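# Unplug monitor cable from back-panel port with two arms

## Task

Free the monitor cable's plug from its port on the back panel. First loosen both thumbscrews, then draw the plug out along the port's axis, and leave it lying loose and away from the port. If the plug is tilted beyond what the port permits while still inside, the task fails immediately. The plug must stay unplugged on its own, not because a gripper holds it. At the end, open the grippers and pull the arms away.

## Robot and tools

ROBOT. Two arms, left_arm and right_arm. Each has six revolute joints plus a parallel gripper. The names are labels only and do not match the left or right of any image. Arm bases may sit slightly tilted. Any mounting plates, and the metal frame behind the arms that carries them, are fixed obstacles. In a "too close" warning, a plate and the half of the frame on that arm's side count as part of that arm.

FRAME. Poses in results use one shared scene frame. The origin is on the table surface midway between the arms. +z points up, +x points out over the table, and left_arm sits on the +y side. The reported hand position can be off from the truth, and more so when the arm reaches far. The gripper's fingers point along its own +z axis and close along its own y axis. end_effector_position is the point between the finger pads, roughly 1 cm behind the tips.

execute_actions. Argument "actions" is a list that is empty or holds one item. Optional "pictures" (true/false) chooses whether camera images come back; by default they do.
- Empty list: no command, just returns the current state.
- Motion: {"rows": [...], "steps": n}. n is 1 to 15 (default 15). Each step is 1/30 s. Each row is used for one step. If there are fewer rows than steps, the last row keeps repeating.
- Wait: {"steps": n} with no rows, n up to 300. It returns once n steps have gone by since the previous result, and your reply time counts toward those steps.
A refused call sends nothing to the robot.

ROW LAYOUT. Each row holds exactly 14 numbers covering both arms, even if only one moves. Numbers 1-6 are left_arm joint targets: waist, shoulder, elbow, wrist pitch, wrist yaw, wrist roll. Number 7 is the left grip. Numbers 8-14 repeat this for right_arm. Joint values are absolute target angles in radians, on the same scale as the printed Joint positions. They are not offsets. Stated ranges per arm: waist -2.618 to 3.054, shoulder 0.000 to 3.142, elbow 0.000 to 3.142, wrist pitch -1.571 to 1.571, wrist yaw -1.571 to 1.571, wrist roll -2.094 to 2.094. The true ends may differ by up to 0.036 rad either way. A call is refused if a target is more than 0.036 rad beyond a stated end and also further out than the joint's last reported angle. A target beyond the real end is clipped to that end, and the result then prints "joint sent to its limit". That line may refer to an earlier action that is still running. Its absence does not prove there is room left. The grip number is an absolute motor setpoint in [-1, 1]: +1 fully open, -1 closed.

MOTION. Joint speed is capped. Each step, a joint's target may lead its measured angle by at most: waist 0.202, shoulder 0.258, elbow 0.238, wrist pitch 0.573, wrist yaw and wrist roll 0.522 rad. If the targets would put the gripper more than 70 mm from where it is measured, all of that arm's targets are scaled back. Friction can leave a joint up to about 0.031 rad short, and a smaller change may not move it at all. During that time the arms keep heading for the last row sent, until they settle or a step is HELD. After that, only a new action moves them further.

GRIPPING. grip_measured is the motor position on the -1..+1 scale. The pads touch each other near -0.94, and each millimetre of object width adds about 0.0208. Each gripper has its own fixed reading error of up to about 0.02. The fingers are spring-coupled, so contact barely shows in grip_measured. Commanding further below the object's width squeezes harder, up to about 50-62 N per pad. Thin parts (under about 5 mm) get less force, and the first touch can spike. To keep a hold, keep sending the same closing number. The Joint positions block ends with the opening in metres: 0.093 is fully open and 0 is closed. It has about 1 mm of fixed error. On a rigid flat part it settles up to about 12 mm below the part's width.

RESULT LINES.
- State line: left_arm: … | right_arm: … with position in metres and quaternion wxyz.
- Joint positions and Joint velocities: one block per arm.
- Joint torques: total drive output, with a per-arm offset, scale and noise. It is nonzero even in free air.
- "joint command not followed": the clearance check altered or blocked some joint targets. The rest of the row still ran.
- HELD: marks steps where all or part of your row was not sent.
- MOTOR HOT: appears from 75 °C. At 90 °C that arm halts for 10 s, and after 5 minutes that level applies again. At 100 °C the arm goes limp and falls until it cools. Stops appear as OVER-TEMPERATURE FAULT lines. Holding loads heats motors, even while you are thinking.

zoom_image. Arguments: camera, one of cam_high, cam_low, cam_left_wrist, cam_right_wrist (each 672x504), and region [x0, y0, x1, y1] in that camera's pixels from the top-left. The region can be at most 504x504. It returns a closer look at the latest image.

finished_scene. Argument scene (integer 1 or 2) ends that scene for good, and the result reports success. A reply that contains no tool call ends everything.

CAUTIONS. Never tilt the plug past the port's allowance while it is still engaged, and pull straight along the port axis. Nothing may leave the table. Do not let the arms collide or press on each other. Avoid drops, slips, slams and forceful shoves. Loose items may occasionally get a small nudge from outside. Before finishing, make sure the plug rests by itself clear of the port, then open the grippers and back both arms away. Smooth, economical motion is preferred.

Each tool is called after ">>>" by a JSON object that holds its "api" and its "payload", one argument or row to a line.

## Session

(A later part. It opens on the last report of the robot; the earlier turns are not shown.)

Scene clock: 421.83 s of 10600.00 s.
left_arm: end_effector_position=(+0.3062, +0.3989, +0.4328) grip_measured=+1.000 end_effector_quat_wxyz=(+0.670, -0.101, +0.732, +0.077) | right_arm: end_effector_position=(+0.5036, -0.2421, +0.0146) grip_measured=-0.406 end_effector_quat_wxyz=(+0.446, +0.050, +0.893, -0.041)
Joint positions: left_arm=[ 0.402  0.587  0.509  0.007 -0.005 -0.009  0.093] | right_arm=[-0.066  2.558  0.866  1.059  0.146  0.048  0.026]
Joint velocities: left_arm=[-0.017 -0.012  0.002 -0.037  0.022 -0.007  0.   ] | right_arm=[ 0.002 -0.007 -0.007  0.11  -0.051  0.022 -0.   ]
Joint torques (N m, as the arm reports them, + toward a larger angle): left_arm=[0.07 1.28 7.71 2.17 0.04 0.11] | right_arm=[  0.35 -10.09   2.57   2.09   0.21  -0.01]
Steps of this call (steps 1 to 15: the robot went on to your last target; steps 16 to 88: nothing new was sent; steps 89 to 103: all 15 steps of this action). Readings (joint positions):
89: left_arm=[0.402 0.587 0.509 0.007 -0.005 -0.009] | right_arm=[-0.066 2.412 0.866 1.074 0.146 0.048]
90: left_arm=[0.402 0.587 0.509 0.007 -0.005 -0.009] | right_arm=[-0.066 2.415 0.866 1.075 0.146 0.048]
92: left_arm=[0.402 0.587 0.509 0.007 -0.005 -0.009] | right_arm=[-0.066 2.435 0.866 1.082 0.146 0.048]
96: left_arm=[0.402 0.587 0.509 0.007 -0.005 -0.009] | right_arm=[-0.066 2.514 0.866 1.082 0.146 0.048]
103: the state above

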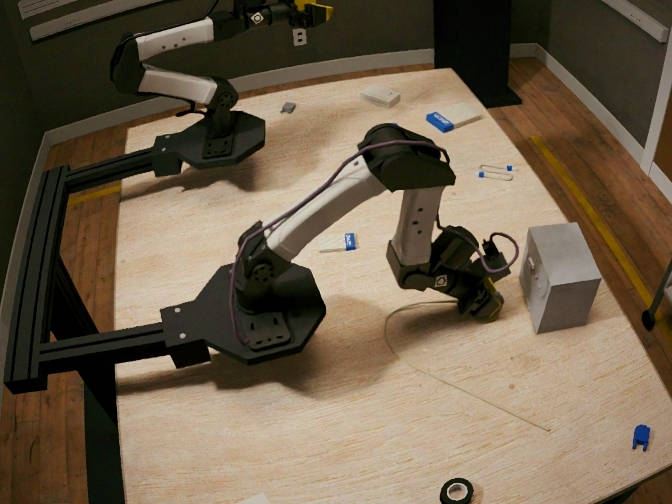

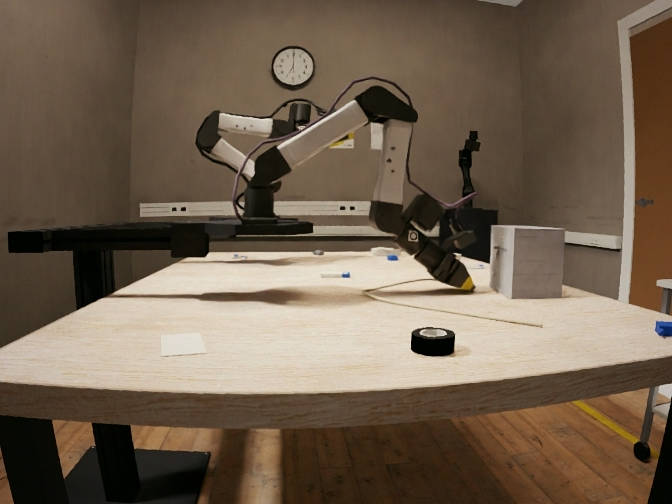

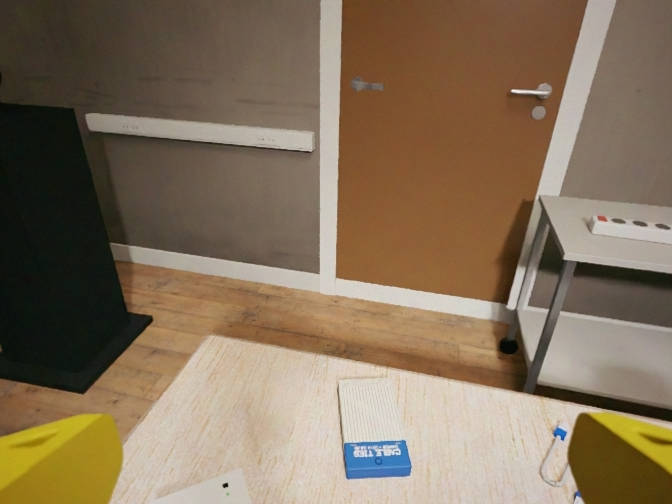

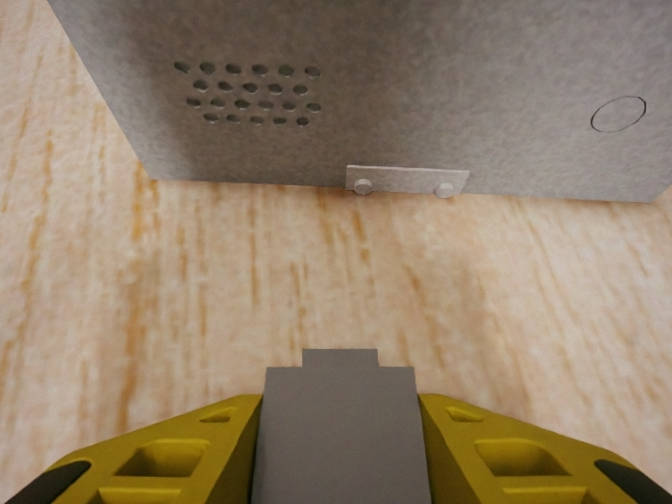

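>>> {"api": "execute_actions", "payload": {
  "actions": [
    {"rows":[[0.4,0.6,0.5,0,0,0,1,-0.061,2.56,0.855,1.03,0.15,0.05,-0.42]],"steps":10}
  ],
  "pictures": false
}}

>>> {"api": "execute_actions", "payload": {
  "actions": [
    {"rows":[[0.4,0.6,0.5,0,0,0,1,-0.061,2.56,0.855,1.03,0.15,0.05,0.4]],"steps":10}
  ],
  "pictures": false
}}

>>> {"api": "execute_actions", "payload": {
  "actions": [
    {"rows":[[0.4,0.6,0.5,0,0,0,1,-0.061,2.0,0.6,0.8,0.15,0.05,0.4]]}
  ],
  "pictures": false
}}

>>> {"api": "execute_actions", "payload": {
  "actions": [
    {"steps":20}
  ]
}}

>>> {"api": "finished_scene", "payload": {
  "scene": 1
}}

Scene clock: 426.23 s of 10600.00 s.
left_arm: end_effector_position=(+0.3062, +0.3989, +0.4328) grip_measured=+1.000 end_effector_quat_wxyz=(+0.670, -0.101, +0.732, +0.077) | right_arm: end_effector_position=(+0.5016, -0.2421, +0.0119) grip_measured=-0.406 end_effector_quat_wxyz=(+0.440, +0.049, +0.896, -0.042)
Joint positions: left_arm=[ 0.402  0.587  0.509  0.007 -0.005 -0.009  0.093] | right_arm=[-0.066  2.558  0.866  1.046  0.146  0.048  0.026]
Joint velocities: left_arm=[ 0.002  0.017 -0.002  0.081 -0.066  0.066  0.   ] | right_arm=[-0.012 -0.002 -0.007  0.007 -0.007 -0.037 -0.001]
Joint torques (N m, as the arm reports them, + toward a larger angle): left_arm=[0.05 1.34 7.61 2.2  0.02 0.12] | right_arm=[ 0.19 -9.5   2.69  1.77  0.24 -0.06]
Steps of this call (steps 1 to 15: the robot went on to your last target; steps 16 to 90: nothing new was sent; then 1.07 s passed at rest; steps 91 to 100: all 10 steps of this action). Readings (joint positions):
91: left_arm=[0.402 0.587 0.509 0.007 -0.005 -0.009] | right_arm=[-0.066 2.558 0.866 1.056 0.146 0.048]
92: left_arm=[0.402 0.587 0.509 0.007 -0.005 -0.009] | right_arm=[-0.066 2.558 0.866 1.052 0.146 0.048]
94: left_arm=[0.402 0.587 0.509 0.007 -0.005 -0.009] | right_arm=[-0.066 2.558 0.866 1.046 0.146 0.048]
98: left_arm=[0.402 0.587 0.509 0.007 -0.005 -0.009] | right_arm=[-0.066 2.558 0.866 1.046 0.146 0.048]
100: the state above

Scene clock: 426.57 s of 10600.00 s.
left_arm: end_effector_position=(+0.3062, +0.3989, +0.4328) grip_measured=+1.000 end_effector_quat_wxyz=(+0.670, -0.101, +0.732, +0.077) | right_arm: end_effector_position=(+0.5000, -0.2421, +0.0099) grip_measured=+0.399 end_effector_quat_wxyz=(+0.435, +0.049, +0.898, -0.042)
Joint positions: left_arm=[ 0.402  0.587  0.509  0.007 -0.005 -0.009  0.093] | right_arm=[-0.066  2.558  0.866  1.035  0.146  0.048  0.064]
Joint velocities: left_arm=[-0.002  0.007  0.007  0.022 -0.007 -0.022  0.   ] | right_arm=[-0.002  0.027 -0.022 -0.037  0.037  0.022 -0.001]
Joint torques (N m, as the arm reports them, + toward a larger angle): left_arm=[0.01 1.33 7.61 2.17 0.03 0.13] | right_arm=[ 0.29 -9.56  2.72  1.78  0.16 -0.07]
Steps of this call (steps 1 to 10: all 10 steps of this action). Readings (joint positions):
1: left_arm=[0.402 0.587 0.509 0.007 -0.005 -0.009] | right_arm=[-0.066 2.558 0.866 1.046 0.146 0.048]
2: left_arm=[0.402 0.587 0.509 0.007 -0.005 -0.009] | right_arm=[-0.066 2.558 0.866 1.044 0.146 0.048]
4: left_arm=[0.402 0.587 0.509 0.007 -0.005 -0.009] | right_arm=[-0.066 2.558 0.866 1.039 0.146 0.048]
8: left_arm=[0.402 0.587 0.509 0.007 -0.005 -0.009] | right_arm=[-0.066 2.558 0.866 1.036 0.146 0.048]
10: the state above

Scene clock: 427.07 s of 10600.00 s.
left_arm: end_effector_position=(+0.3062, +0.3989, +0.4328) grip_measured=+1.000 end_effector_quat_wxyz=(+0.670, -0.101, +0.732, +0.077) | right_arm: end_effector_position=(+0.4772, -0.2451, +0.1462) grip_measured=+0.399 end_effector_quat_wxyz=(+0.477, +0.052, +0.876, -0.039)
Joint positions: left_arm=[ 0.402  0.587  0.509  0.007 -0.005 -0.009  0.093] | right_arm=[-0.066  1.988  0.607  0.821  0.145  0.048  0.064]
Joint velocities: left_arm=[ 0.002 -0.007  0.012 -0.022 -0.022  0.007  0.   ] | right_arm=[-0.022  0.056 -0.012 -0.198 -0.007 -0.007  0.   ]
Joint torques (N m, as the arm reports them, + toward a larger angle): left_arm=[-0.06  1.38  7.64  2.2   0.04  0.11] | right_arm=[ 0.46 -6.97  4.96  2.01  0.23  0.01]
Steps of this call (steps 1 to 15: all 15 steps of this action). Readings (joint positions):
1: left_arm=[0.402 0.587 0.509 0.007 -0.005 -0.009] | right_arm=[-0.066 2.520 0.830 1.001 0.145 0.048]
2: left_arm=[0.402 0.587 0.509 0.007 -0.005 -0.009] | right_arm=[-0.066 2.441 0.748 0.951 0.145 0.048]
4: left_arm=[0.402 0.587 0.509 0.007 -0.005 -0.009] | right_arm=[-0.066 2.267 0.623 0.865 0.145 0.048]
8: left_arm=[0.402 0.587 0.509 0.007 -0.005 -0.009] | right_arm=[-0.066 2.017 0.598 0.828 0.145 0.048]
15: the state above

Scene clock: 427.73 s of 10600.00 s.
left_arm: end_effector_position=(+0.3062, +0.3989, +0.4328) grip_measured=+1.000 end_effector_quat_wxyz=(+0.670, -0.101, +0.732, +0.077) | right_arm: end_effector_position=(+0.4747, -0.2451, +0.1421) grip_measured=+0.399 end_effector_quat_wxyz=(+0.469, +0.051, +0.881, -0.039)
Joint positions: left_arm=[ 0.402  0.587  0.509  0.007 -0.005 -0.009  0.093] | right_arm=[-0.066  1.99   0.607  0.803  0.145  0.048  0.064]
Joint velocities: left_arm=[-0.017  0.007 -0.012  0.007  0.037  0.051  0.   ] | right_arm=[-0.007  0.007 -0.012 -0.022 -0.037 -0.051 -0.001]
Joint torques (N m, as the arm reports them, + toward a larger angle): left_arm=[0.04 1.34 7.66 2.19 0.05 0.12] | right_arm=[ 0.44 -6.74  5.29  1.95  0.16 -0.06]
Steps of this call (steps 1 to 20: the robot went on to your last target). Readings (joint positions):
1: left_arm=[0.402 0.587 0.509 0.007 -0.005 -0.009] | right_arm=[-0.066 1.989 0.607 0.816 0.145 0.048]
2: left_arm=[0.402 0.587 0.509 0.007 -0.005 -0.009] | right_arm=[-0.066 1.990 0.607 0.812 0.145 0.048]
4: left_arm=[0.402 0.587 0.509 0.007 -0.005 -0.009] | right_arm=[-0.066 1.990 0.607 0.808 0.145 0.048]
8: left_arm=[0.402 0.587 0.509 0.007 -0.005 -0.009] | right_arm=[-0.066 1.990 0.607 0.805 0.145 0.048]
20: the state above

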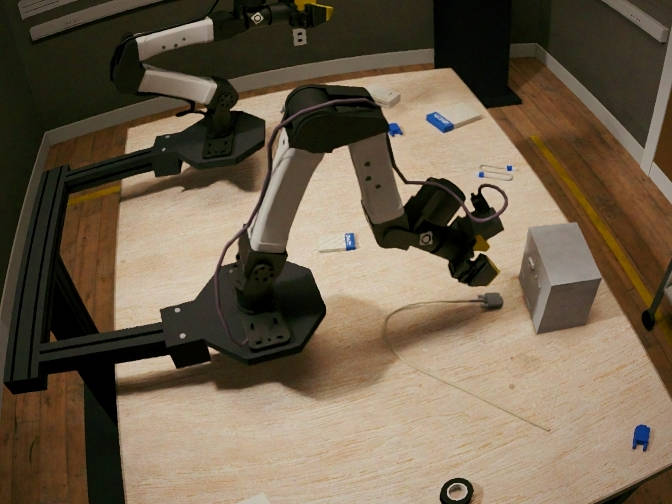

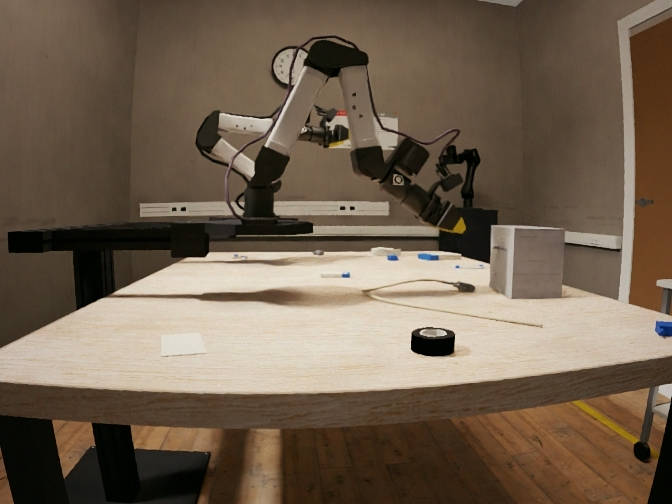

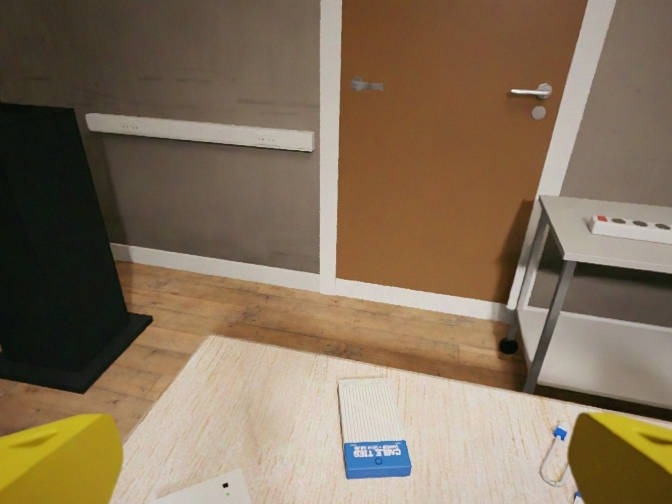

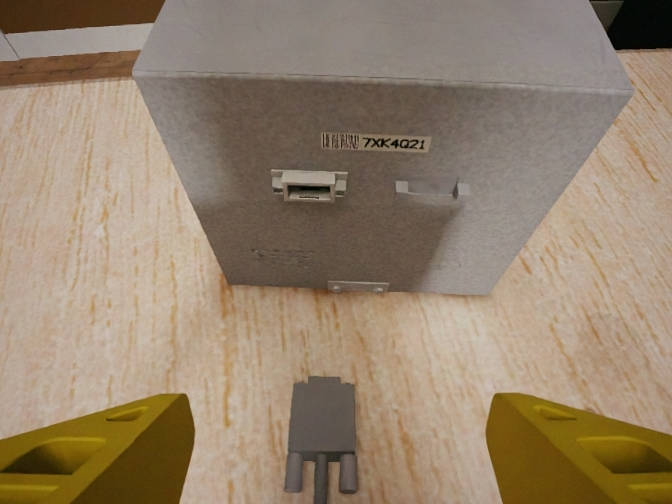

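The scene is finished: the task was done.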